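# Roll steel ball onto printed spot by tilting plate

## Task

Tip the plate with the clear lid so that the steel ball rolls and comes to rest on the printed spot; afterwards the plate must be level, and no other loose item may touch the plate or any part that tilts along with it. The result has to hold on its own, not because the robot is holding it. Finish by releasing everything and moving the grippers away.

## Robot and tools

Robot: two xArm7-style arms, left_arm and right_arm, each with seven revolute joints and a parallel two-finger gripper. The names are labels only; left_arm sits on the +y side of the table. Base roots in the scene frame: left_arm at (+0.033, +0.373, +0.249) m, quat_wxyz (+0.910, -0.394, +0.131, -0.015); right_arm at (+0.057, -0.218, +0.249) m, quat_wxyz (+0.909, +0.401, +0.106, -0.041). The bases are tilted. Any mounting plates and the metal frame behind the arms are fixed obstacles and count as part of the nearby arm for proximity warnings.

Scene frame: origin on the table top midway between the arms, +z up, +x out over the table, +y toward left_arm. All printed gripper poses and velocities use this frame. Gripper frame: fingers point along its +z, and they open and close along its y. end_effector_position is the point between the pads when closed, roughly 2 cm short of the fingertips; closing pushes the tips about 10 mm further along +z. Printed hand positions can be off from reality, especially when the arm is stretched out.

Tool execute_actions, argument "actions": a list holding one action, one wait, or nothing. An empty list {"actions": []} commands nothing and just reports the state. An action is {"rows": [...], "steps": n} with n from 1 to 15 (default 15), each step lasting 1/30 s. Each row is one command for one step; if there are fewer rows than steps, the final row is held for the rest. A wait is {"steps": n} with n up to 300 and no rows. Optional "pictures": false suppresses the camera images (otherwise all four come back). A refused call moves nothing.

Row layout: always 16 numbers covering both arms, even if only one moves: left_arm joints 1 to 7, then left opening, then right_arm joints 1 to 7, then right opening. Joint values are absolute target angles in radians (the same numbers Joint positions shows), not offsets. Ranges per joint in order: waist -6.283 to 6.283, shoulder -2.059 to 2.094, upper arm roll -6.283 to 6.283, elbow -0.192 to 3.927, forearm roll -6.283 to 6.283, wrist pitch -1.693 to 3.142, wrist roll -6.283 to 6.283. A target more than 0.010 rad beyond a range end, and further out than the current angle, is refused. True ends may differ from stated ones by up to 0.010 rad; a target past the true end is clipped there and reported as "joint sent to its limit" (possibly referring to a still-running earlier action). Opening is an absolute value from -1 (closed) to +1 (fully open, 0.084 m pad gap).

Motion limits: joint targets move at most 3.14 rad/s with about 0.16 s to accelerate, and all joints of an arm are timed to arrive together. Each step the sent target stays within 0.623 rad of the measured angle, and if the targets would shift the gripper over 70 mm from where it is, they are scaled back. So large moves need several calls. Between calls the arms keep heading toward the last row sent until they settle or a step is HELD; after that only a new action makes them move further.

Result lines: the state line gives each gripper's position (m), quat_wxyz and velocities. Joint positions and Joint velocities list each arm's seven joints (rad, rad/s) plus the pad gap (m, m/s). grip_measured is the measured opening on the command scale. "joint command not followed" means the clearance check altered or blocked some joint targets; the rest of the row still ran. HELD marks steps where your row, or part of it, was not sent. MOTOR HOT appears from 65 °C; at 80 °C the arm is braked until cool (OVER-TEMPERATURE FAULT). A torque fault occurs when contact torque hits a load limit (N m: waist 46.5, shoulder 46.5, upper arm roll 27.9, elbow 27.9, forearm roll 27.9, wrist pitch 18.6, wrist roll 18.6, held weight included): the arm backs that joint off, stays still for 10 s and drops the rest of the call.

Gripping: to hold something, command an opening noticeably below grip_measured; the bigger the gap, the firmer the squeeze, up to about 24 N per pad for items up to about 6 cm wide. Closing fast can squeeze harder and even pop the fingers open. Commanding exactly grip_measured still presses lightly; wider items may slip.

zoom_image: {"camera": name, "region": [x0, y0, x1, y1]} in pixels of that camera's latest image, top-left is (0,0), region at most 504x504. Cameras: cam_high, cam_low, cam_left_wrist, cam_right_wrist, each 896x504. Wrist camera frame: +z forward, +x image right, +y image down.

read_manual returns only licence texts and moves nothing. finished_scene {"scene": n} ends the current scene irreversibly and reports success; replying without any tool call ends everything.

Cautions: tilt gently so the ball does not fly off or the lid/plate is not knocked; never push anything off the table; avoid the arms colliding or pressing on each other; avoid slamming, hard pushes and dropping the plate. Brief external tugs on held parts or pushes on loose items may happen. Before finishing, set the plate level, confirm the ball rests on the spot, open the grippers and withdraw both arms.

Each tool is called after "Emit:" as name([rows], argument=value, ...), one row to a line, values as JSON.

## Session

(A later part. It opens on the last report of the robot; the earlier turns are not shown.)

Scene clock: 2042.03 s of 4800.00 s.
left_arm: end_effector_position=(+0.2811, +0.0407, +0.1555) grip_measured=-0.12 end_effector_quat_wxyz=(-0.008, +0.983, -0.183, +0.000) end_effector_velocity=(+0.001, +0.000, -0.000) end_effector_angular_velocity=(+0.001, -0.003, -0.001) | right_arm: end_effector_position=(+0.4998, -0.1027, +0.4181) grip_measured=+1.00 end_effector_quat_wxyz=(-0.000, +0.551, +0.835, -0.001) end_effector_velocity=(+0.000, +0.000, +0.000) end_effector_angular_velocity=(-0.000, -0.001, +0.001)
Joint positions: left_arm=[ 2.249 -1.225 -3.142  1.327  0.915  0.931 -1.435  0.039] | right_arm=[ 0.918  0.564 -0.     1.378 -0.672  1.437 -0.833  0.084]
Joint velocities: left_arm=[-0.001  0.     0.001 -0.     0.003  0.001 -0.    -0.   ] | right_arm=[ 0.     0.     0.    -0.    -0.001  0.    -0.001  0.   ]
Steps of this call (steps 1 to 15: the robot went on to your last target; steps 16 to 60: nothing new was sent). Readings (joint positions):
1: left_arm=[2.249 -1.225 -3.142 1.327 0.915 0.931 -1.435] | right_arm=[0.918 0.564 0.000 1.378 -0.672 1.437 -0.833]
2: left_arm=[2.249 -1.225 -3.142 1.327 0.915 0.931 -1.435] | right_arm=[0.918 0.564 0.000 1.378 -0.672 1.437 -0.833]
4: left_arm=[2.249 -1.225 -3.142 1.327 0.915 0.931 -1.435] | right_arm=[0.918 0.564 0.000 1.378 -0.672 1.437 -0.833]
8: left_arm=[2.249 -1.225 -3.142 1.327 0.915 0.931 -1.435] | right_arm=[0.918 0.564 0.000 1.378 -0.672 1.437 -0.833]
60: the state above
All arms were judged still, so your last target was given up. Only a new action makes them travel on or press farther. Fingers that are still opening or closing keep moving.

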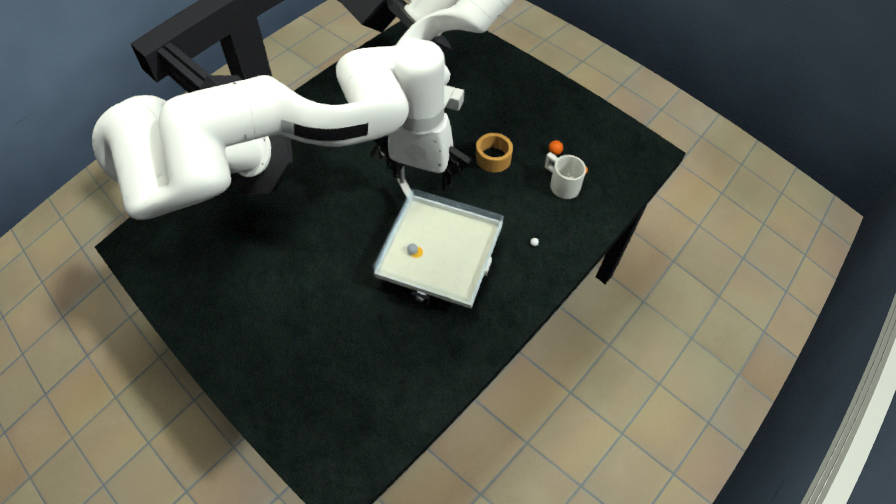

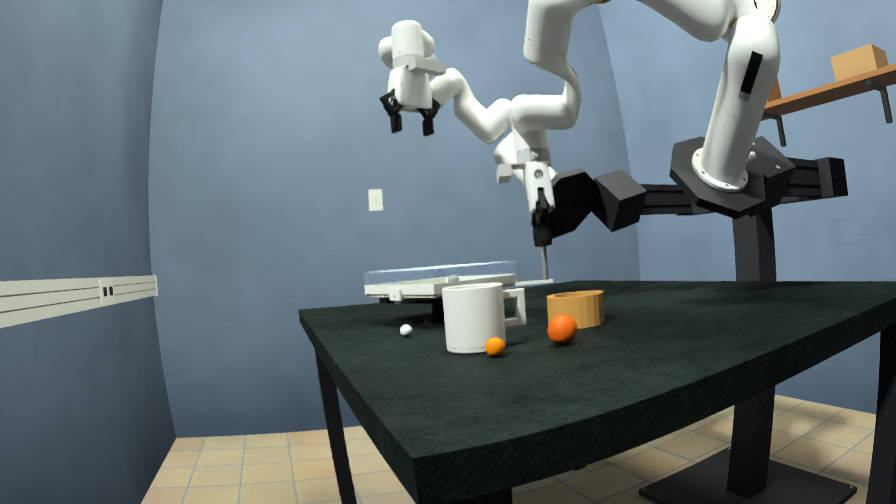

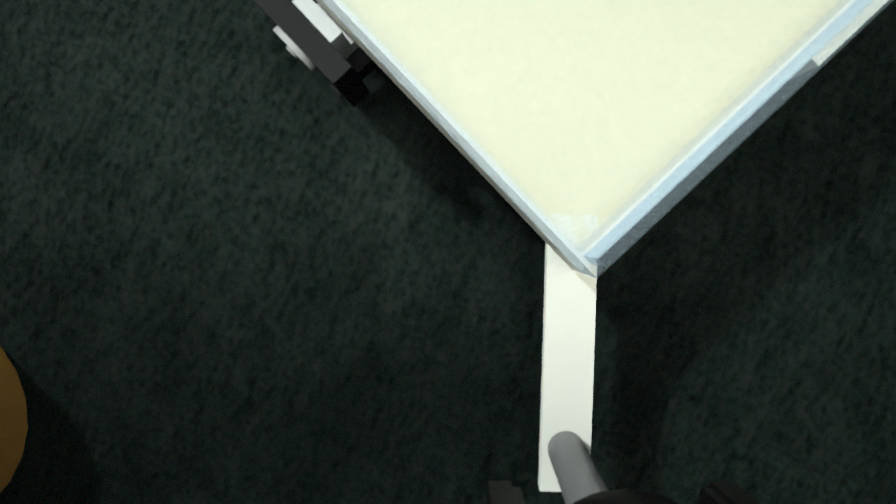

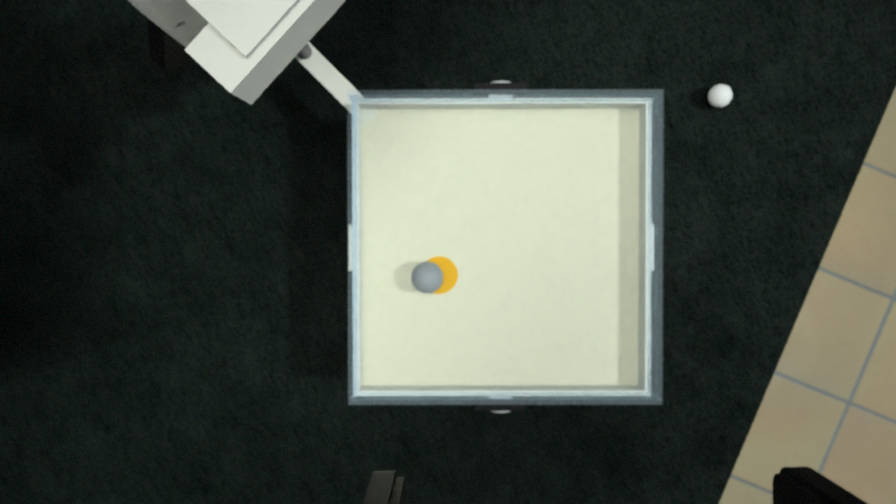

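Emit:
execute_actions([
  {"rows": [[2.2543,-1.2113,-3.1416,1.3129,0.9199,0.9175,-1.4342,-0.5,0.918,0.564,0,1.378,-0.672,1.437,-0.833,1]], "steps": 15},
], pictures=false)

Emit:
execute_actions([
  {"rows": [[2.2543,-1.2113,-3.1416,1.3129,0.9199,0.9175,-1.4342,-0.5,0.918,0.564,0,1.378,-0.672,1.437,-0.833,1]], "steps": 1},
], pictures=false)

Emit:
execute_actions([
  {"rows": [[2.2493,-1.2253,-3.1416,1.3266,0.9153,0.9311,-1.4351,-0.5,0.918,0.564,0,1.378,-0.672,1.437,-0.833,1]], "steps": 15},
], pictures=false)

Emit:
execute_actions([
  {"rows": [[2.2493,-1.2253,-3.1416,1.3266,0.9153,0.9311,-1.4351,-0.5,0.918,0.564,0,1.378,-0.672,1.437,-0.833,1]], "steps": 15},
], pictures=false)

Emit:
execute_actions([
  {"steps": 60},
], pictures=true)

Scene clock: 2078.93 s of 4800.00 s.
left_arm: end_effector_position=(+0.2824, +0.0413, +0.1577) grip_measured=-0.12 end_effector_quat_wxyz=(-0.002, +0.983, -0.183, +0.000) end_effector_velocity=(+0.001, +0.000, +0.000) end_effector_angular_velocity=(-0.002, -0.001, -0.001) | right_arm: end_effector_position=(+0.4998, -0.1027, +0.4181) grip_measured=+1.00 end_effector_quat_wxyz=(-0.000, +0.551, +0.835, -0.001) end_effector_velocity=(+0.000, +0.000, +0.000) end_effector_angular_velocity=(+0.000, +0.001, -0.000)
Joint positions: left_arm=[ 2.254 -1.212 -3.142  1.313  0.92   0.918 -1.434  0.039] | right_arm=[ 0.918  0.564 -0.     1.378 -0.672  1.437 -0.833  0.084]
Joint velocities: left_arm=[ 0.     0.002  0.001 -0.002  0.002 -0.002  0.    -0.   ] | right_arm=[-0.001  0.     0.001  0.001  0.001  0.001 -0.    -0.   ]
Steps of this call (steps 1 to 90: nothing new was sent; then 33.40 s passed at rest; steps 91 to 105: all 15 steps of this action). Readings (joint positions):
91: left_arm=[2.249 -1.225 -3.142 1.326 0.915 0.931 -1.435] | right_arm=[0.918 0.564 0.000 1.378 -0.672 1.437 -0.833]
92: left_arm=[2.250 -1.224 -3.142 1.325 0.916 0.929 -1.435] | right_arm=[0.918 0.564 0.000 1.378 -0.672 1.437 -0.833]
94: left_arm=[2.252 -1.219 -3.142 1.320 0.918 0.924 -1.435] | right_arm=[0.918 0.564 -0.000 1.378 -0.672 1.437 -0.833]
98: left_arm=[2.254 -1.213 -3.142 1.315 0.919 0.919 -1.434] | right_arm=[0.918 0.564 0.000 1.378 -0.672 1.437 -0.833]
105: the state above

Scene clock: 2078.97 s of 4800.00 s.
left_arm: end_effector_position=(+0.2824, +0.0413, +0.1577) grip_measured=-0.12 end_effector_quat_wxyz=(-0.002, +0.983, -0.183, +0.000) end_effector_velocity=(-0.000, +0.000, +0.000) end_effector_angular_velocity=(-0.001, +0.002, +0.000) | right_arm: end_effector_position=(+0.4998, -0.1027, +0.4181) grip_measured=+1.00 end_effector_quat_wxyz=(-0.000, +0.551, +0.835, -0.001) end_effector_velocity=(+0.000, +0.000, +0.001) end_effector_angular_velocity=(-0.000, -0.002, +0.001)
Joint positions: left_arm=[ 2.254 -1.211 -3.142  1.313  0.92   0.917 -1.434  0.039] | right_arm=[ 0.918  0.564  0.     1.378 -0.672  1.437 -0.833  0.084]
Joint velocities: left_arm=[ 0.001  0.001 -0.001 -0.002 -0.001 -0.001  0.    -0.   ] | right_arm=[ 0.    -0.     0.001  0.001 -0.001  0.001 -0.     0.   ]
Steps of this call (step 1: the one step of this action). Readings (joint positions):
1: the state above

Scene clock: 2079.47 s of 4800.00 s.
left_arm: end_effector_position=(+0.2812, +0.0408, +0.1555) grip_measured=-0.12 end_effector_quat_wxyz=(-0.008, +0.983, -0.183, +0.000) end_effector_velocity=(-0.001, -0.000, +0.000) end_effector_angular_velocity=(+0.000, +0.001, +0.000) | right_arm: end_effector_position=(+0.4998, -0.1027, +0.4181) grip_measured=+1.00 end_effector_quat_wxyz=(-0.000, +0.551, +0.835, -0.001) end_effector_velocity=(+0.000, -0.000, -0.000) end_effector_angular_velocity=(-0.001, +0.000, -0.000)
Joint positions: left_arm=[ 2.249 -1.225 -3.142  1.326  0.915  0.931 -1.435  0.039] | right_arm=[ 0.918  0.564 -0.     1.378 -0.672  1.437 -0.833  0.084]
Joint velocities: left_arm=[-0.001 -0.002 -0.001  0.001 -0.001  0.001 -0.001  0.   ] | right_arm=[-0.001 -0.     0.     0.    -0.     0.001 -0.    -0.   ]
Steps of this call (steps 1 to 15: all 15 steps of this action). Readings (joint positions):
1: left_arm=[2.254 -1.212 -3.142 1.313 0.920 0.918 -1.434] | right_arm=[0.918 0.564 0.000 1.378 -0.672 1.437 -0.833]
2: left_arm=[2.254 -1.213 -3.142 1.315 0.919 0.919 -1.434] | right_arm=[0.918 0.564 0.000 1.378 -0.672 1.437 -0.833]
4: left_arm=[2.252 -1.218 -3.142 1.320 0.918 0.925 -1.435] | right_arm=[0.918 0.564 0.000 1.378 -0.672 1.437 -0.833]
8: left_arm=[2.250 -1.223 -3.142 1.325 0.916 0.929 -1.435] | right_arm=[0.918 0.564 -0.000 1.378 -0.672 1.437 -0.833]
15: the state above

Scene clock: 2079.97 s of 4800.00 s.
left_arm: end_effector_position=(+0.2812, +0.0407, +0.1555) grip_measured=-0.12 end_effector_quat_wxyz=(-0.008, +0.983, -0.183, +0.000) end_effector_velocity=(-0.000, +0.000, +0.000) end_effector_angular_velocity=(+0.001, -0.000, +0.001) | right_arm: end_effector_position=(+0.4998, -0.1027, +0.4181) grip_measured=+1.00 end_effector_quat_wxyz=(-0.000, +0.551, +0.835, -0.001) end_effector_velocity=(+0.000, -0.000, -0.000) end_effector_angular_velocity=(-0.001, -0.001, +0.001)
Joint positions: left_arm=[ 2.249 -1.225 -3.142  1.327  0.915  0.931 -1.435  0.039] | right_arm=[ 0.918  0.564 -0.     1.378 -0.672  1.437 -0.833  0.084]
Joint velocities: left_arm=[-0.001 -0.    -0.    -0.    -0.     0.001 -0.001 -0.   ] | right_arm=[-0.    -0.     0.    -0.001 -0.001  0.    -0.    -0.   ]
Steps of this call (steps 1 to 15: all 15 steps of this action). Readings (joint positions):
1: left_arm=[2.249 -1.225 -3.142 1.326 0.915 0.931 -1.435] | right_arm=[0.918 0.564 0.000 1.378 -0.672 1.437 -0.833]
2: left_arm=[2.249 -1.225 -3.142 1.327 0.915 0.931 -1.435] | right_arm=[0.918 0.564 -0.000 1.378 -0.672 1.437 -0.833]
4: left_arm=[2.249 -1.225 -3.142 1.327 0.915 0.931 -1.435] | right_arm=[0.918 0.564 0.000 1.378 -0.672 1.437 -0.833]
8: left_arm=[2.249 -1.225 -3.142 1.327 0.915 0.931 -1.435] | right_arm=[0.918 0.564 -0.000 1.378 -0.672 1.437 -0.833]
15: the state above

Scene clock: 2081.97 s of 4800.00 s.
left_arm: end_effector_position=(+0.2812, +0.0407, +0.1555) grip_measured=-0.12 end_effector_quat_wxyz=(-0.008, +0.983, -0.183, +0.000) end_effector_velocity=(-0.001, -0.000, +0.000) end_effector_angular_velocity=(+0.000, +0.001, -0.001) | right_arm: end_effector_position=(+0.4998, -0.1027, +0.4181) grip_measured=+1.00 end_effector_quat_wxyz=(-0.000, +0.551, +0.835, -0.001) end_effector_velocity=(+0.000, -0.000, +0.000) end_effector_angular_velocity=(+0.001, -0.000, -0.001)
Joint positions: left_arm=[ 2.249 -1.225 -3.142  1.327  0.915  0.931 -1.435  0.039] | right_arm=[ 0.918  0.564 -0.     1.378 -0.672  1.437 -0.833  0.084]
Joint velocities: left_arm=[-0.    -0.    -0.001 -0.    -0.001  0.001  0.    -0.   ] | right_arm=[-0. -0. -0.  0.  0. -0. -0. -0.]
Steps of this call (steps 1 to 15: the robot went on to your last target; steps 16 to 60: nothing new was sent). Readings (joint positions):
1: left_arm=[2.249 -1.225 -3.142 1.327 0.915 0.931 -1.435] | right_arm=[0.918 0.564 -0.000 1.378 -0.672 1.437 -0.833]
2: left_arm=[2.249 -1.225 -3.142 1.327 0.915 0.931 -1.435] | right_arm=[0.918 0.564 0.000 1.378 -0.672 1.437 -0.833]
4: left_arm=[2.249 -1.225 -3.142 1.327 0.915 0.931 -1.435] | right_arm=[0.918 0.564 -0.000 1.378 -0.672 1.437 -0.833]
8: left_arm=[2.249 -1.225 -3.142 1.327 0.915 0.931 -1.435] | right_arm=[0.918 0.564 0.000 1.378 -0.672 1.437 -0.833]
60: the state above
All arms were judged still, so your last target was given up. Only a new action makes them travel on or press farther. Fingers that are still opening or closing keep moving.

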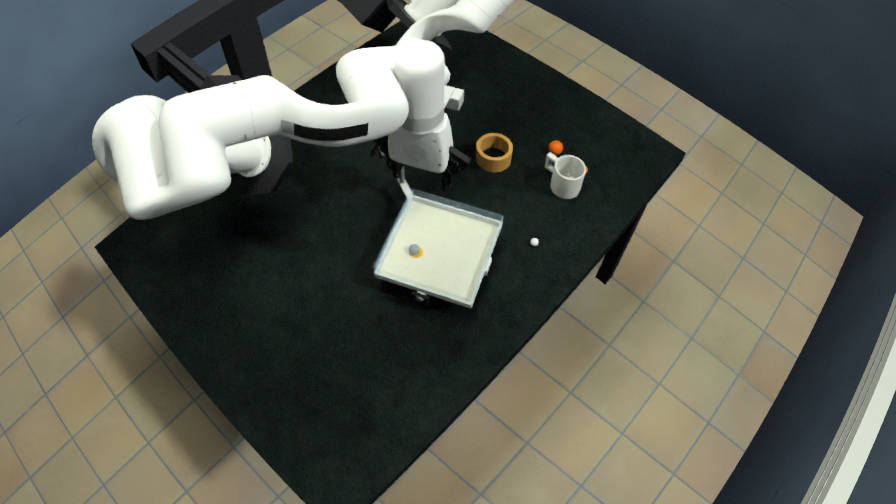

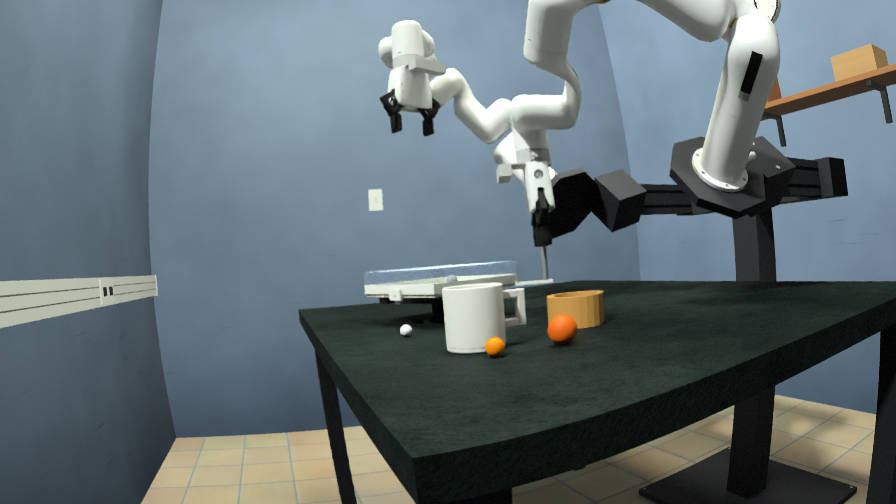

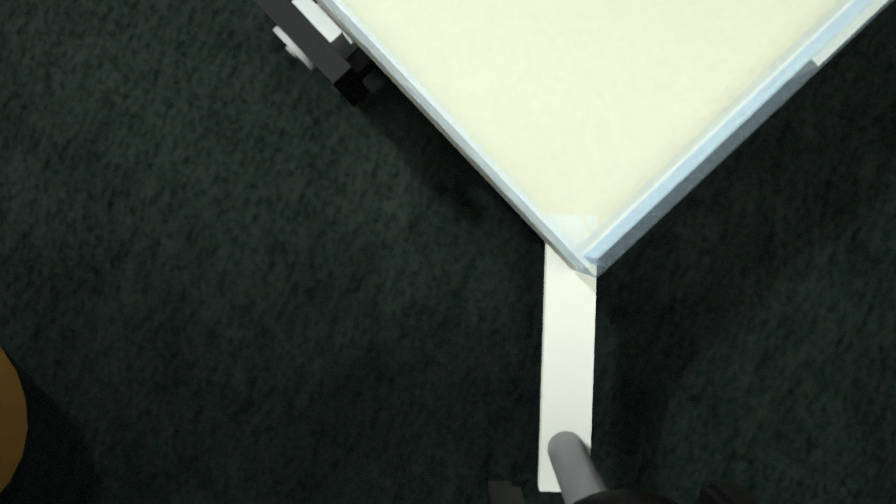

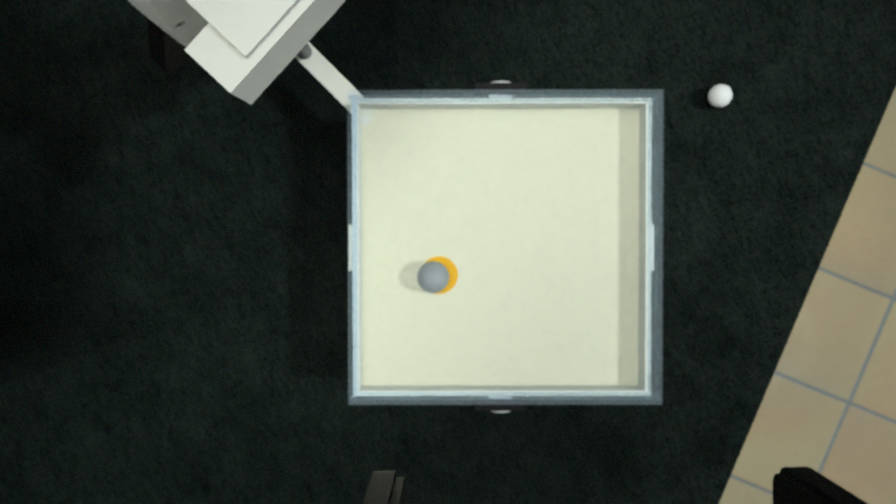

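Emit:
execute_actions([
  {"rows": [[2.2493,-1.2253,-3.1416,1.3266,0.9153,0.9311,-1.4351,-0.4,0.918,0.564,0,1.378,-0.672,1.437,-0.833,1],[2.2493,-1.2253,-3.1416,1.3266,0.9153,0.9311,-1.4351,-0.33,0.918,0.564,0,1.378,-0.672,1.437,-0.833,1],[2.2493,-1.2253,-3.1416,1.3266,0.9153,0.9311,-1.4351,-0.27,0.918,0.564,0,1.378,-0.672,1.437,-0.833,1],[2.2493,-1.2253,-3.1416,1.3266,0.9153,0.9311,-1.4351,-0.22,0.918,0.564,0,1.378,-0.672,1.437,-0.833,1],[2.2493,-1.2253,-3.1416,1.3266,0.9153,0.9311,-1.4351,-0.18,0.918,0.564,0,1.378,-0.672,1.437,-0.833,1],[2.2493,-1.2253,-3.1416,1.3266,0.9153,0.9311,-1.4351,-0.15,0.918,0.564,0,1.378,-0.672,1.437,-0.833,1],[2.2493,-1.2253,-3.1416,1.3266,0.9153,0.9311,-1.4351,-0.13,0.918,0.564,0,1.378,-0.672,1.437,-0.833,1],[2.2493,-1.2253,-3.1416,1.3266,0.9153,0.9311,-1.4351,-0.11,0.918,0.564,0,1.378,-0.672,1.437,-0.833,1],[2.2493,-1.2253,-3.1416,1.3266,0.9153,0.9311,-1.4351,-0.09,0.918,0.564,0,1.378,-0.672,1.437,-0.833,1],[2.2493,-1.2253,-3.1416,1.3266,0.9153,0.9311,-1.4351,-0.07,0.918,0.564,0,1.378,-0.672,1.437,-0.833,1],[2.2493,-1.2253,-3.1416,1.3266,0.9153,0.9311,-1.4351,-0.05,0.918,0.564,0,1.378,-0.672,1.437,-0.833,1],[2.2493,-1.2253,-3.1416,1.3266,0.9153,0.9311,-1.4351,-0.02,0.918,0.564,0,1.378,-0.672,1.437,-0.833,1],[2.2493,-1.2253,-3.1416,1.3266,0.9153,0.9311,-1.4351,0.02,0.918,0.564,0,1.378,-0.672,1.437,-0.833,1],[2.2493,-1.2253,-3.1416,1.3266,0.9153,0.9311,-1.4351,0.06,0.918,0.564,0,1.378,-0.672,1.437,-0.833,1],[2.2493,-1.2253,-3.1416,1.3266,0.9153,0.9311,-1.4351,0.1,0.918,0.564,0,1.378,-0.672,1.437,-0.833,1]], "steps": 15},
], pictures=false)

Emit:
execute_actions([
  {"rows": [[2.2493,-1.2253,-3.1416,1.3266,0.9153,0.9311,-1.4351,0.2,0.918,0.564,0,1.378,-0.672,1.437,-0.833,1],[2.2493,-1.2253,-3.1416,1.3266,0.9153,0.9311,-1.4351,0.35,0.918,0.564,0,1.378,-0.672,1.437,-0.833,1],[2.2493,-1.2253,-3.1416,1.3266,0.9153,0.9311,-1.4351,0.5,0.918,0.564,0,1.378,-0.672,1.437,-0.833,1],[2.2493,-1.2253,-3.1416,1.3266,0.9153,0.9311,-1.4351,0.7,0.918,0.564,0,1.378,-0.672,1.437,-0.833,1],[2.2493,-1.2253,-3.1416,1.3266,0.9153,0.9311,-1.4351,1.0,0.918,0.564,0,1.378,-0.672,1.437,-0.833,1]], "steps": 15},
], pictures=false)

Emit:
execute_actions([
  {"steps": 45},
], pictures=true)

Scene clock: 2114.30 s of 4800.00 s.
left_arm: end_effector_position=(+0.2849, +0.0409, +0.1555) grip_measured=+0.02 end_effector_quat_wxyz=(-0.008, +0.984, -0.180, +0.002) end_effector_velocity=(-0.005, +0.003, -0.001) end_effector_angular_velocity=(+0.008, +0.008, -0.004) | right_arm: end_effector_position=(+0.4998, -0.1027, +0.4181) grip_measured=+1.00 end_effector_quat_wxyz=(-0.000, +0.551, +0.835, -0.001) end_effector_velocity=(-0.001, +0.001, +0.000) end_effector_angular_velocity=(+0.001, -0.000, +0.002)
Joint positions: left_arm=[ 2.25  -1.224 -3.138  1.33   0.917  0.931 -1.435  0.045] | right_arm=[ 0.918  0.564 -0.     1.378 -0.672  1.437 -0.833  0.084]
Joint velocities: left_arm=[ 0.001  0.002 -0.005 -0.01  -0.005  0.005 -0.     0.049] | right_arm=[ 0.001  0.     0.001 -0.001  0.    -0.001 -0.001 -0.   ]
Steps of this call (steps 1 to 90: nothing new was sent; then 28.83 s passed at rest; steps 91 to 105: all 15 steps of this action). Readings (joint positions):
91: left_arm=[2.249 -1.225 -3.142 1.327 0.915 0.931 -1.435] | right_arm=[0.918 0.564 -0.000 1.378 -0.672 1.437 -0.833]
92: left_arm=[2.249 -1.225 -3.142 1.327 0.915 0.931 -1.435] | right_arm=[0.918 0.564 -0.000 1.378 -0.672 1.437 -0.833]
94: left_arm=[2.249 -1.225 -3.142 1.327 0.915 0.931 -1.435] | right_arm=[0.918 0.564 -0.000 1.378 -0.672 1.437 -0.833]
98: left_arm=[2.249 -1.225 -3.142 1.327 0.915 0.931 -1.435] | right_arm=[0.918 0.564 0.000 1.378 -0.672 1.437 -0.833]
105: the state above

Scene clock: 2114.80 s of 4800.00 s.
left_arm: end_effector_position=(+0.2813, +0.0408, +0.1555) grip_measured=+1.00 end_effector_quat_wxyz=(-0.008, +0.983, -0.183, +0.000) end_effector_velocity=(-0.001, -0.000, -0.000) end_effector_angular_velocity=(+0.000, +0.000, -0.001) | right_arm: end_effector_position=(+0.4998, -0.1027, +0.4181) grip_measured=+1.00 end_effector_quat_wxyz=(-0.000, +0.551, +0.835, -0.001) end_effector_velocity=(+0.000, +0.000, +0.000) end_effector_angular_velocity=(-0.001, -0.001, +0.000)
Joint positions: left_arm=[ 2.249 -1.225 -3.141  1.327  0.915  0.931 -1.435  0.084] | right_arm=[ 0.918  0.564 -0.     1.378 -0.672  1.437 -0.833  0.084]
Joint velocities: left_arm=[-0.    -0.001 -0.001 -0.     0.     0.    -0.     0.001] | right_arm=[ 0.001  0.    -0.    -0.    -0.001 -0.     0.     0.   ]
Steps of this call (steps 1 to 15: all 15 steps of this action). Readings (joint positions):
1: left_arm=[2.250 -1.224 -3.138 1.329 0.916 0.931 -1.435] | right_arm=[0.918 0.564 0.000 1.378 -0.672 1.437 -0.833]
2: left_arm=[2.250 -1.224 -3.139 1.329 0.916 0.931 -1.435] | right_arm=[0.918 0.564 0.000 1.378 -0.672 1.437 -0.833]
4: left_arm=[2.250 -1.225 -3.140 1.328 0.916 0.931 -1.435] | right_arm=[0.918 0.564 0.000 1.378 -0.672 1.437 -0.833]
8: left_arm=[2.249 -1.225 -3.141 1.327 0.916 0.931 -1.435] | right_arm=[0.918 0.564 0.000 1.378 -0.672 1.437 -0.833]
15: the state above

Scene clock: 2116.30 s of 4800.00 s.
left_arm: end_effector_position=(+0.2812, +0.0407, +0.1555) grip_measured=+1.00 end_effector_quat_wxyz=(-0.008, +0.983, -0.183, +0.000) end_effector_velocity=(-0.001, -0.001, +0.000) end_effector_angular_velocity=(-0.001, +0.000, -0.002) | right_arm: end_effector_position=(+0.4998, -0.1027, +0.4181) grip_measured=+1.00 end_effector_quat_wxyz=(-0.000, +0.551, +0.835, -0.001) end_effector_velocity=(-0.000, +0.000, -0.000) end_effector_angular_velocity=(-0.001, -0.000, +0.001)
Joint positions: left_arm=[ 2.249 -1.225 -3.142  1.327  0.915  0.931 -1.435  0.084] | right_arm=[ 0.918  0.564  0.     1.378 -0.672  1.437 -0.833  0.084]
Joint velocities: left_arm=[ 0.001 -0.    -0.002 -0.     0.001 -0.     0.    -0.   ] | right_arm=[-0.     0.     0.001 -0.    -0.001  0.    -0.    -0.   ]
Steps of this call (steps 1 to 15: the robot went on to your last target; steps 16 to 45: nothing new was sent). Readings (joint positions):
1: left_arm=[2.249 -1.225 -3.142 1.327 0.915 0.931 -1.435] | right_arm=[0.918 0.564 -0.000 1.378 -0.672 1.437 -0.833]
2: left_arm=[2.249 -1.225 -3.142 1.327 0.915 0.931 -1.435] | right_arm=[0.918 0.564 0.000 1.378 -0.672 1.437 -0.833]
4: left_arm=[2.249 -1.225 -3.142 1.327 0.915 0.931 -1.435] | right_arm=[0.918 0.564 0.000 1.378 -0.672 1.437 -0.833]
8: left_arm=[2.249 -1.225 -3.142 1.327 0.915 0.931 -1.435] | right_arm=[0.918 0.564 -0.000 1.378 -0.672 1.437 -0.833]
45: the state above
All arms were judged still, so your last target was given up. Only a new action makes them travel on or press farther. Fingers that are still opening or closing keep moving.

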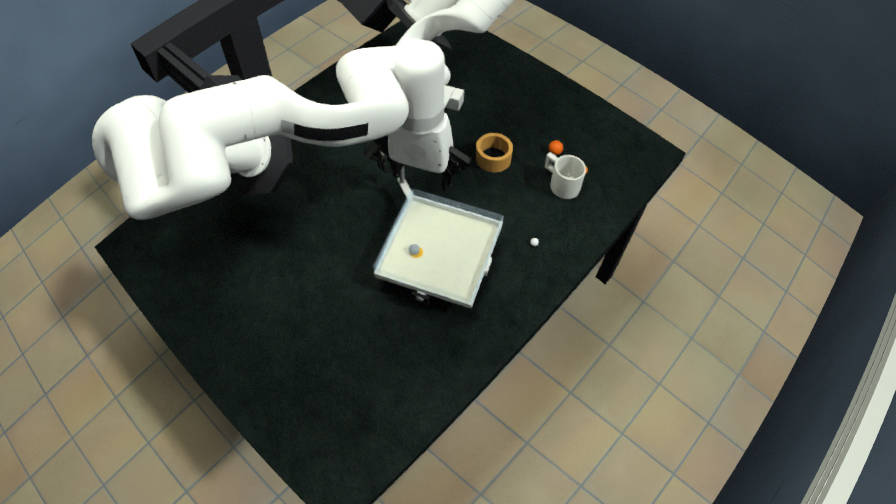

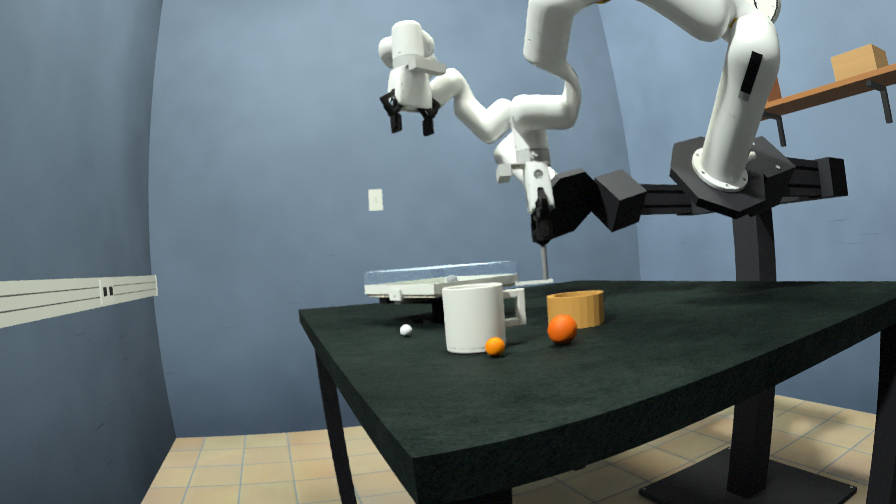

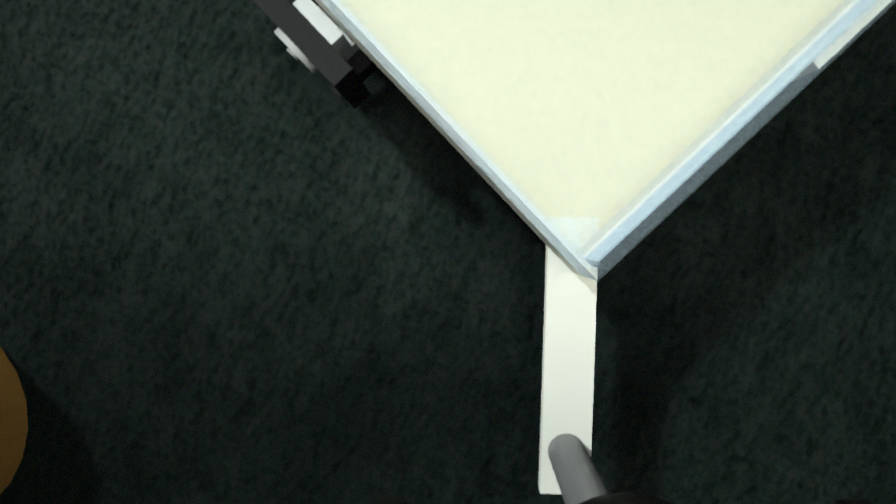

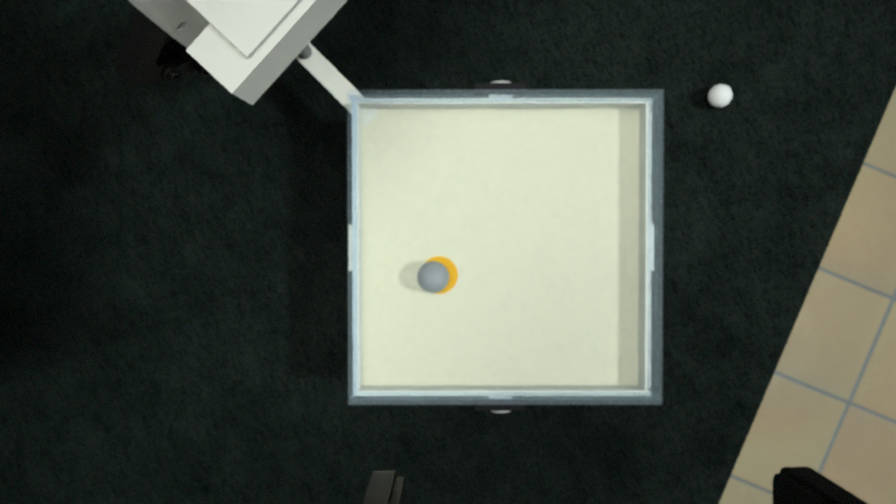

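Released, ball still on spot. Retreat now.

Emit:
execute_actions([
  {"rows": [[2.23,-1.205,-3.1416,1.328,0.89,0.945,-1.42,1,0.918,0.564,0,1.378,-0.672,1.437,-0.833,1],[2.21,-1.18,-3.1416,1.33,0.86,0.962,-1.40,1,0.918,0.564,0,1.378,-0.672,1.437,-0.833,1],[2.19,-1.155,-3.1416,1.331,0.83,0.98,-1.382,1,0.918,0.564,0,1.378,-0.672,1.437,-0.833,1],[2.165,-1.126,-3.1416,1.333,0.792,1.0015,-1.361,1,0.918,0.564,0,1.378,-0.672,1.437,-0.833,1]], "steps": 15},
], pictures=false)

Emit:
execute_actions([
  {"rows": [[2.0626,-1.0034,-3.1416,1.3204,0.6528,1.0952,-1.288,1,0.918,0.564,0,1.378,-0.672,1.437,-0.833,1]], "steps": 15},
], pictures=false)

Emit:
execute_actions([
  {"rows": [[1.7,-1.02,-2.6,0.9,0.6,0.95,-1.45,1,0.7,0.75,0,1.6,-0.58,1.75,-0.55,1]], "steps": 15},
], pictures=false)

Emit:
execute_actions([
  {"rows": [[1.086,-1.032,-1.732,0.163,0.522,0.769,-1.719,1,0.271,1.162,0.034,2.145,-0.389,2.472,0,1]], "steps": 15},
], pictures=false)

Emit:
execute_actions([
  {"rows": [[1.086,-1.032,-1.732,0.163,0.522,0.769,-1.719,1,0.271,1.162,0.034,2.145,-0.389,2.472,0,1]], "steps": 15},
], pictures=true)

Scene clock: 2136.30 s of 4800.00 s.
left_arm: end_effector_position=(+0.2910, +0.0395, +0.2156) grip_measured=+1.00 end_effector_quat_wxyz=(-0.005, +0.984, -0.179, +0.004) end_effector_velocity=(-0.000, +0.011, -0.004) end_effector_angular_velocity=(+0.033, +0.014, +0.002) | right_arm: end_effector_position=(+0.4998, -0.1027, +0.4181) grip_measured=+1.00 end_effector_quat_wxyz=(-0.000, +0.551, +0.835, -0.001) end_effector_velocity=(-0.000, -0.000, -0.000) end_effector_angular_velocity=(-0.000, +0.001, +0.000)
Joint positions: left_arm=[ 2.167 -1.129 -3.141  1.332  0.795  1.    -1.363  0.084] | right_arm=[ 0.918  0.564 -0.     1.378 -0.672  1.437 -0.833  0.084]
Joint velocities: left_arm=[-0.007  0.006  0.015 -0.009 -0.03   0.019  0.019  0.   ] | right_arm=[-0.    -0.     0.    -0.001  0.001 -0.    -0.    -0.   ]
Steps of this call (steps 1 to 90: nothing new was sent; then 16.50 s passed at rest; steps 91 to 105: all 15 steps of this action). Readings (joint positions):
91: left_arm=[2.249 -1.225 -3.142 1.327 0.915 0.931 -1.435] | right_arm=[0.918 0.564 -0.000 1.378 -0.672 1.437 -0.833]
92: left_arm=[2.248 -1.224 -3.141 1.326 0.912 0.933 -1.433] | right_arm=[0.918 0.564 -0.000 1.378 -0.672 1.437 -0.833]
94: left_arm=[2.235 -1.211 -3.139 1.325 0.893 0.944 -1.421] | right_arm=[0.918 0.564 -0.000 1.378 -0.672 1.437 -0.833]
98: left_arm=[2.187 -1.152 -3.143 1.333 0.827 0.981 -1.382] | right_arm=[0.918 0.564 0.000 1.378 -0.672 1.437 -0.833]
105: the state above

Scene clock: 2136.80 s of 4800.00 s.
left_arm: end_effector_position=(+0.2843, +0.0494, +0.2868) grip_measured=+1.00 end_effector_quat_wxyz=(-0.003, +0.983, -0.182, -0.001) end_effector_velocity=(-0.001, +0.000, +0.011) end_effector_angular_velocity=(-0.005, +0.006, +0.000) | right_arm: end_effector_position=(+0.4998, -0.1027, +0.4181) grip_measured=+1.00 end_effector_quat_wxyz=(-0.000, +0.551, +0.835, -0.001) end_effector_velocity=(+0.000, -0.000, -0.000) end_effector_angular_velocity=(-0.001, +0.001, -0.001)
Joint positions: left_arm=[ 2.065 -1.007 -3.14   1.319  0.655  1.094 -1.289  0.084] | right_arm=[ 0.918  0.564 -0.     1.378 -0.672  1.437 -0.833  0.084]
Joint velocities: left_arm=[-0.012  0.016 -0.     0.005 -0.022  0.013  0.013  0.   ] | right_arm=[-0.     0.    -0.     0.     0.     0.001 -0.    -0.   ]
Steps of this call (steps 1 to 15: all 15 steps of this action). Readings (joint positions):
1: left_arm=[2.167 -1.128 -3.140 1.332 0.794 1.001 -1.362] | right_arm=[0.918 0.564 -0.000 1.378 -0.672 1.437 -0.833]
2: left_arm=[2.164 -1.126 -3.140 1.331 0.789 1.004 -1.359] | right_arm=[0.918 0.564 0.000 1.378 -0.672 1.437 -0.833]
4: left_arm=[2.140 -1.098 -3.135 1.324 0.752 1.030 -1.340] | right_arm=[0.918 0.564 0.000 1.378 -0.672 1.437 -0.833]
8: left_arm=[2.078 -1.020 -3.147 1.328 0.679 1.076 -1.302] | right_arm=[0.918 0.564 -0.000 1.378 -0.672 1.437 -0.833]
15: the state above

Scene clock: 2137.30 s of 4800.00 s.
left_arm: end_effector_position=(+0.3097, +0.1759, +0.1926) grip_measured=+1.00 end_effector_quat_wxyz=(-0.148, +0.983, -0.104, +0.045) end_effector_velocity=(+0.097, +0.343, -0.143) end_effector_angular_velocity=(+0.549, -0.357, +0.494) | right_arm: end_effector_position=(+0.5055, -0.1696, +0.3364) grip_measured=+1.00 end_effector_quat_wxyz=(-0.059, +0.695, +0.686, -0.207) end_effector_velocity=(-0.009, -0.004, +0.004) end_effector_angular_velocity=(-0.081, +0.090, -0.126)
Joint positions: left_arm=[ 1.812 -1.016 -2.766  1.029  0.617  0.995 -1.4    0.084] | right_arm=[ 0.707  0.743 -0.001  1.591 -0.584  1.738 -0.561  0.084]
Joint velocities: left_arm=[-0.599 -0.022  0.893 -0.69  -0.088 -0.24  -0.266 -0.   ] | right_arm=[-0.055  0.063  0.052  0.106  0.042  0.132  0.124  0.   ]
Steps of this call (steps 1 to 15: all 15 steps of this action). Readings (joint positions):
1: left_arm=[2.065 -1.006 -3.140 1.319 0.654 1.095 -1.289] | right_arm=[0.918 0.564 0.000 1.378 -0.672 1.437 -0.833]
2: left_arm=[2.062 -1.005 -3.136 1.317 0.654 1.093 -1.290] | right_arm=[0.916 0.566 0.001 1.381 -0.671 1.442 -0.829]
4: left_arm=[2.034 -1.004 -3.099 1.290 0.650 1.081 -1.302] | right_arm=[0.891 0.589 0.007 1.411 -0.658 1.483 -0.791]
8: left_arm=[1.952 -1.012 -2.974 1.188 0.637 1.050 -1.338] | right_arm=[0.791 0.672 -0.003 1.506 -0.619 1.618 -0.670]
15: the state above

Scene clock: 2137.80 s of 4800.00 s.
left_arm: end_effector_position=(+0.3304, +0.3627, +0.1668) grip_measured=+1.00 end_effector_quat_wxyz=(-0.272, +0.955, +0.046, +0.109) end_effector_velocity=(+0.037, +0.375, +0.003) end_effector_angular_velocity=(+0.322, -0.302, +0.723) | right_arm: end_effector_position=(+0.4691, -0.2656, +0.2699) grip_measured=+1.00 end_effector_quat_wxyz=(-0.084, +0.727, +0.381, -0.565) end_effector_velocity=(-0.096, -0.209, -0.092) end_effector_angular_velocity=(-1.267, +1.364, -0.483)
Joint positions: left_arm=[ 1.446 -1.024 -2.336  0.621  0.567  0.877 -1.565  0.084] | right_arm=[ 0.342  1.094  0.027  2.053 -0.421  2.344 -0.093  0.084]
Joint velocities: left_arm=[-0.555 -0.011  0.865 -0.705 -0.069 -0.166 -0.239  0.   ] | right_arm=[-0.79   0.724 -0.001  0.909  0.316  1.284  0.928 -0.   ]
Steps of this call (steps 1 to 15: all 15 steps of this action). Readings (joint positions):
1: left_arm=[1.792 -1.017 -2.737 1.006 0.614 0.987 -1.409] | right_arm=[0.706 0.745 0.000 1.594 -0.582 1.742 -0.558]
2: left_arm=[1.769 -1.018 -2.706 0.981 0.610 0.978 -1.420] | right_arm=[0.702 0.749 0.003 1.600 -0.580 1.749 -0.551]
4: left_arm=[1.712 -1.019 -2.645 0.922 0.602 0.957 -1.449] | right_arm=[0.675 0.777 0.011 1.641 -0.565 1.795 -0.509]
8: left_arm=[1.592 -1.022 -2.529 0.802 0.586 0.921 -1.502] | right_arm=[0.551 0.893 0.011 1.790 -0.514 1.977 -0.359]
15: the state above

Scene clock: 2138.30 s of 4800.00 s.
left_arm: end_effector_position=(+0.3057, +0.5428, +0.1769) grip_measured=+1.00 end_effector_quat_wxyz=(-0.328, +0.899, +0.270, +0.108) end_effector_velocity=(-0.163, +0.296, +0.004) end_effector_angular_velocity=(+0.005, -0.188, +0.958) | right_arm: end_effector_position=(+0.4612, -0.2829, +0.2672) grip_measured=+1.00 end_effector_quat_wxyz=(-0.076, +0.700, +0.329, -0.629) end_effector_velocity=(-0.001, -0.002, -0.002) end_effector_angular_velocity=(-0.009, +0.010, -0.004)
Joint positions: left_arm=[ 1.153 -1.031 -1.845  0.249  0.531  0.789 -1.69   0.084] | right_arm=[ 0.272  1.161  0.034  2.144 -0.389  2.471 -0.     0.084]
Joint velocities: left_arm=[-0.599 -0.013  1.006 -0.772 -0.078 -0.171 -0.253 -0.   ] | right_arm=[-0.008  0.006 -0.002  0.006  0.001  0.006  0.005  0.   ]
Steps of this call (steps 1 to 15: all 15 steps of this action). Readings (joint positions):
1: left_arm=[1.427 -1.025 -2.307 0.597 0.565 0.871 -1.572] | right_arm=[0.318 1.115 0.027 2.080 -0.412 2.382 -0.066]
2: left_arm=[1.409 -1.025 -2.277 0.575 0.563 0.866 -1.580] | right_arm=[0.301 1.131 0.027 2.099 -0.405 2.409 -0.045]
4: left_arm=[1.373 -1.026 -2.215 0.529 0.558 0.855 -1.596] | right_arm=[0.284 1.148 0.030 2.123 -0.397 2.442 -0.022]
8: left_arm=[1.297 -1.027 -2.087 0.432 0.549 0.832 -1.628] | right_arm=[0.277 1.157 0.036 2.140 -0.390 2.465 -0.005]
15: the state above

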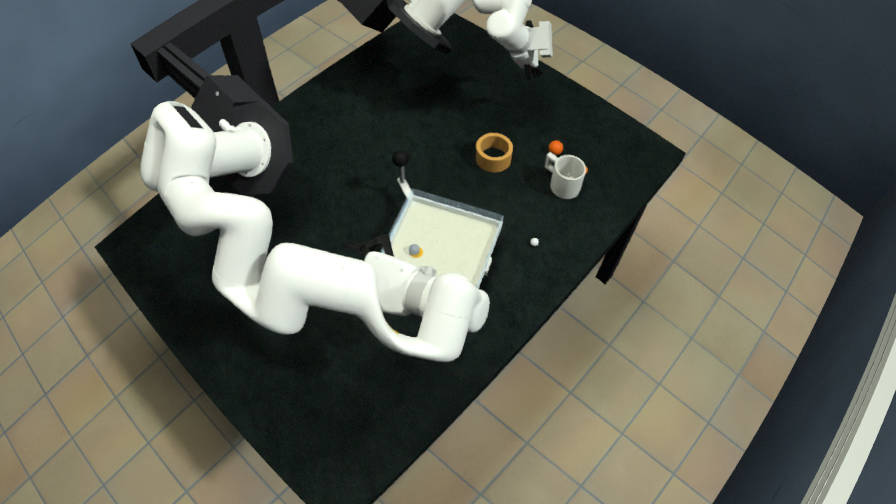

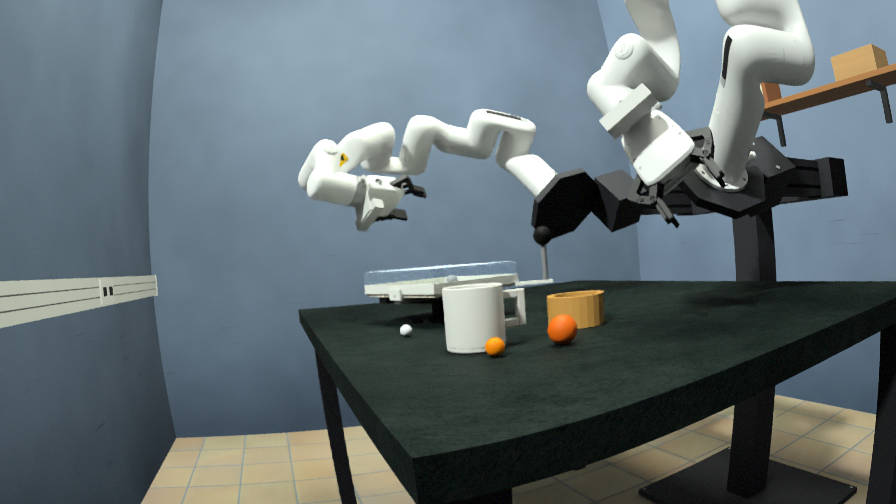

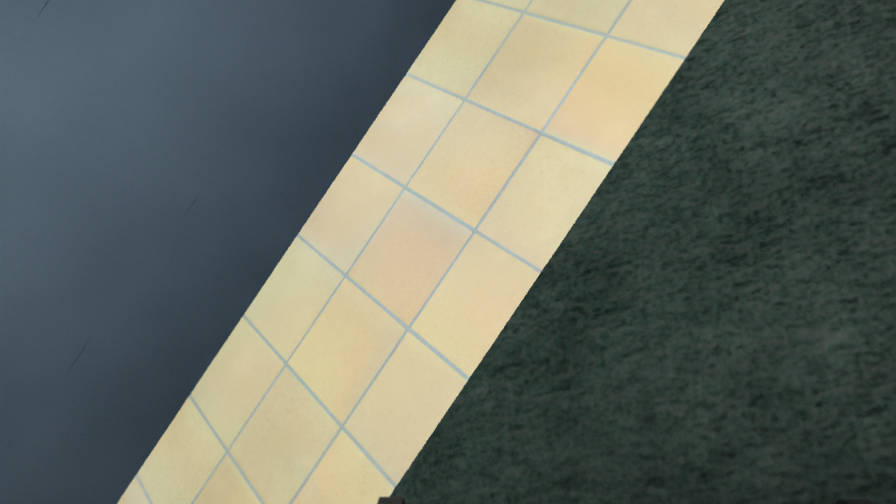

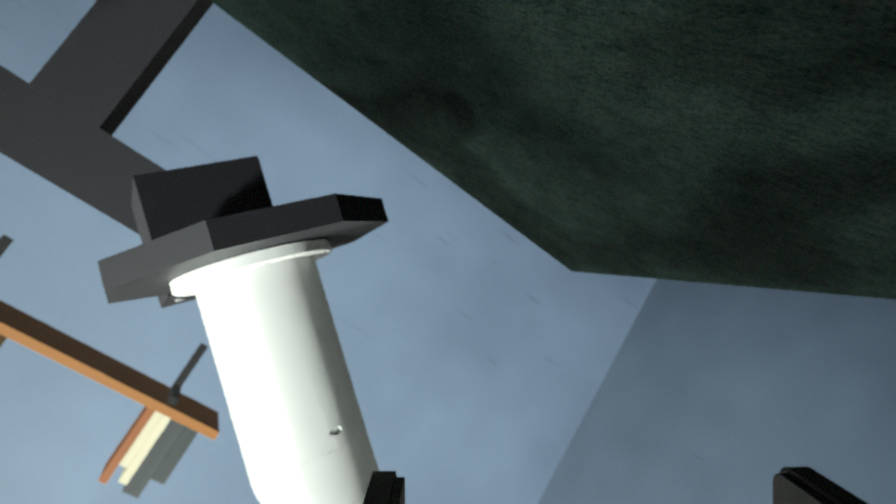

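Emit:
execute_actions([
  {"rows": [[1.086,-1.032,-1.732,0.163,0.522,0.769,-1.719,1,0.05,1.0,0.034,2.145,-0.389,2.472,0,1]], "steps": 15},
], pictures=false)

Emit:
execute_actions([
  {"steps": 15},
], pictures=true)

Emit:
zoom_image(camera="cam_high", region=[340, 150, 560, 330])

Scene clock: 2171.87 s of 4800.00 s.
left_arm: end_effector_position=(+0.2855, +0.5727, +0.1763) grip_measured=+1.00 end_effector_quat_wxyz=(-0.327, +0.883, +0.321, +0.099) end_effector_velocity=(+0.000, -0.000, +0.000) end_effector_angular_velocity=(-0.000, -0.000, -0.000) | right_arm: end_effector_position=(+0.4731, -0.3843, +0.2442) grip_measured=+1.00 end_effector_quat_wxyz=(-0.153, +0.720, +0.223, -0.639) end_effector_velocity=(-0.004, -0.014, -0.001) end_effector_angular_velocity=(+0.028, +0.020, -0.039)
Joint positions: left_arm=[ 1.086 -1.032 -1.732  0.163  0.522  0.769 -1.719  0.084] | right_arm=[ 0.057  1.005  0.033  2.145 -0.389  2.472  0.     0.084]
Joint velocities: left_arm=[0.001 0.    0.001 0.001 0.001 0.    0.    0.   ] | right_arm=[-0.055 -0.039  0.037 -0.029  0.006 -0.003  0.     0.   ]
Steps of this call (steps 1 to 30: the robot went on to your last target; steps 31 to 100: nothing new was sent; then 29.73 s passed at rest; steps 101 to 115: all 15 steps of this action). Readings (joint positions):
101: left_arm=[1.086 -1.032 -1.732 0.163 0.522 0.769 -1.719] | right_arm=[0.271 1.162 0.034 2.145 -0.389 2.472 0.000]
102: left_arm=[1.086 -1.032 -1.732 0.163 0.522 0.769 -1.719] | right_arm=[0.268 1.160 0.035 2.144 -0.389 2.472 -0.000]
104: left_arm=[1.086 -1.032 -1.732 0.163 0.522 0.769 -1.719] | right_arm=[0.238 1.138 0.041 2.140 -0.388 2.471 -0.000]
108: left_arm=[1.086 -1.032 -1.732 0.163 0.522 0.769 -1.719] | right_arm=[0.138 1.064 0.031 2.148 -0.390 2.472 0.000]
115: the state above

Scene clock: 2172.37 s of 4800.00 s.
left_arm: end_effector_position=(+0.2855, +0.5727, +0.1763) grip_measured=+1.00 end_effector_quat_wxyz=(-0.327, +0.883, +0.321, +0.099) end_effector_velocity=(+0.001, -0.001, -0.000) end_effector_angular_velocity=(-0.002, -0.002, +0.000) | right_arm: end_effector_position=(+0.4730, -0.3873, +0.2437) grip_measured=+1.00 end_effector_quat_wxyz=(-0.155, +0.721, +0.220, -0.639) end_effector_velocity=(+0.000, -0.002, -0.000) end_effector_angular_velocity=(-0.004, -0.001, -0.002)
Joint positions: left_arm=[ 1.086 -1.032 -1.732  0.163  0.522  0.769 -1.719  0.084] | right_arm=[ 0.05   1.     0.034  2.145 -0.389  2.472 -0.     0.084]
Joint velocities: left_arm=[ 0.    -0.     0.001  0.001  0.001 -0.003 -0.001  0.   ] | right_arm=[-0.002 -0.002 -0.001  0.001 -0.003  0.    -0.     0.   ]
Steps of this call (steps 1 to 15: the robot went on to your last target). Readings (joint positions):
1: left_arm=[1.086 -1.032 -1.732 0.163 0.522 0.769 -1.719] | right_arm=[0.056 1.004 0.034 2.145 -0.389 2.472 -0.000]
2: left_arm=[1.086 -1.032 -1.732 0.163 0.522 0.769 -1.719] | right_arm=[0.055 1.004 0.035 2.144 -0.389 2.472 -0.000]
4: left_arm=[1.086 -1.032 -1.732 0.163 0.522 0.769 -1.719] | right_arm=[0.053 1.003 0.035 2.144 -0.389 2.472 -0.000]
8: left_arm=[1.086 -1.032 -1.732 0.163 0.522 0.769 -1.719] | right_arm=[0.051 1.001 0.035 2.144 -0.389 2.472 -0.000]
15: the state above
All arms were judged still, so your last target was given up. Only a new action makes them travel on or press farther. Fingers that are still opening or closing keep moving.

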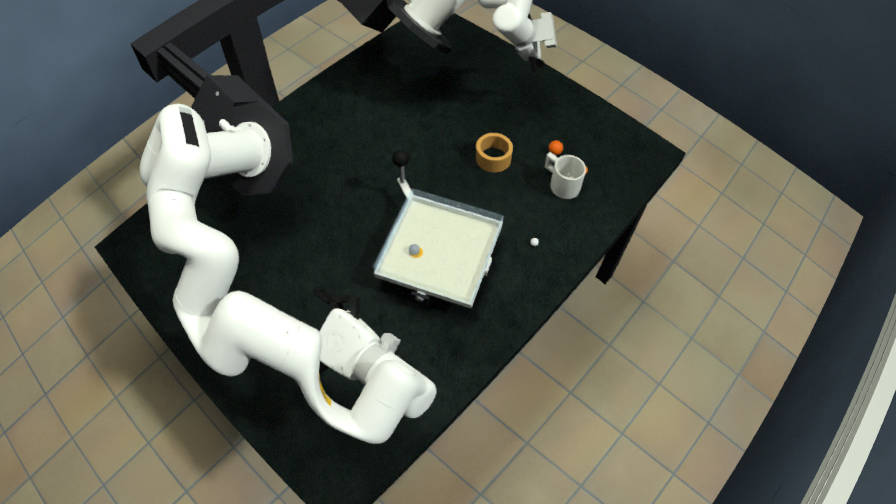

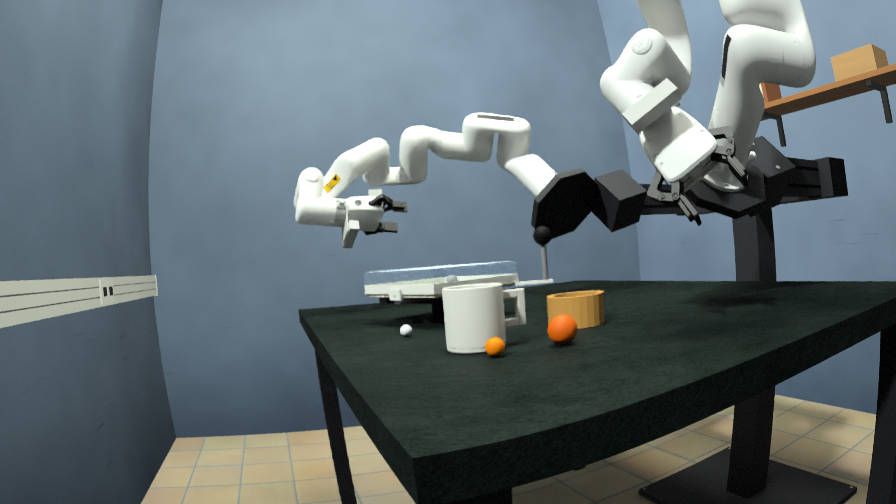

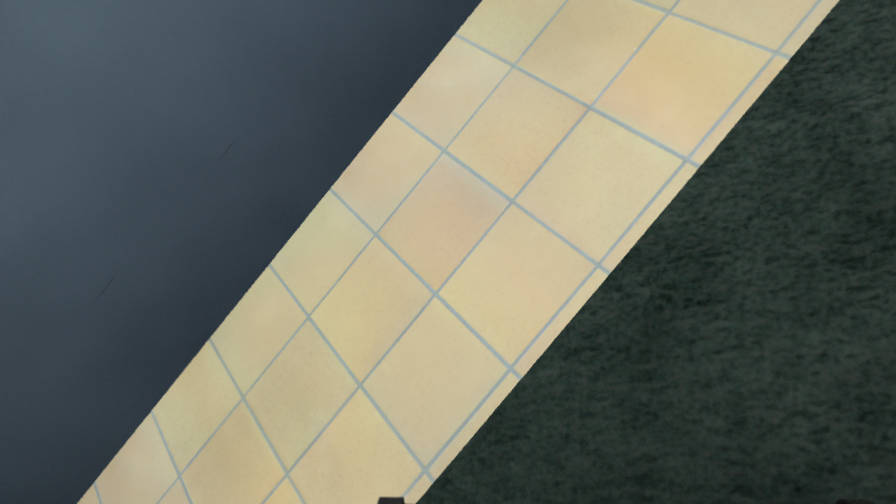

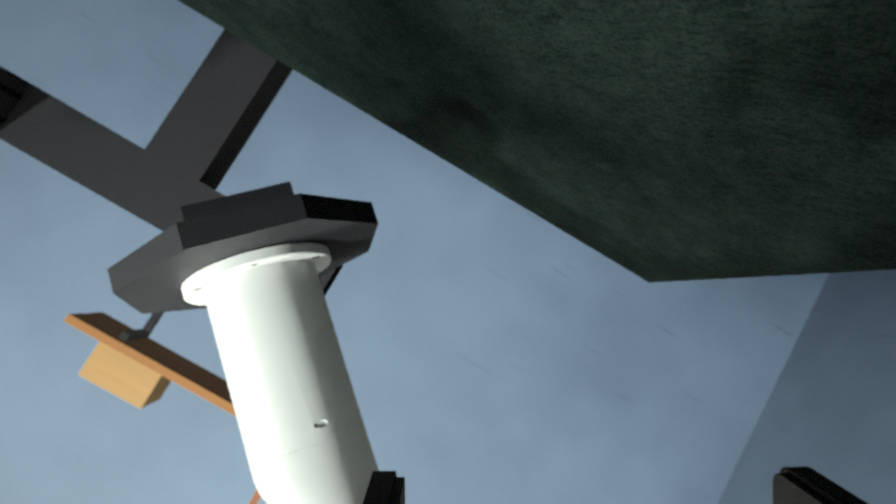

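Region (340, 150, 560, 330) of cam_high's 896x504 image, scaled by 2.291, with more detail than that image has; it fills the top 412 rows of this view, and the rest is white.

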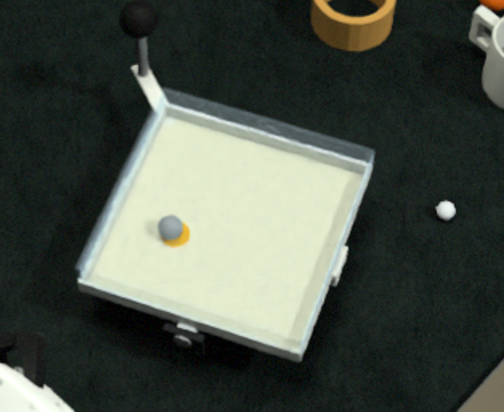

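Emit:
finished_scene(scene=1)

The scene is finished: the task was done.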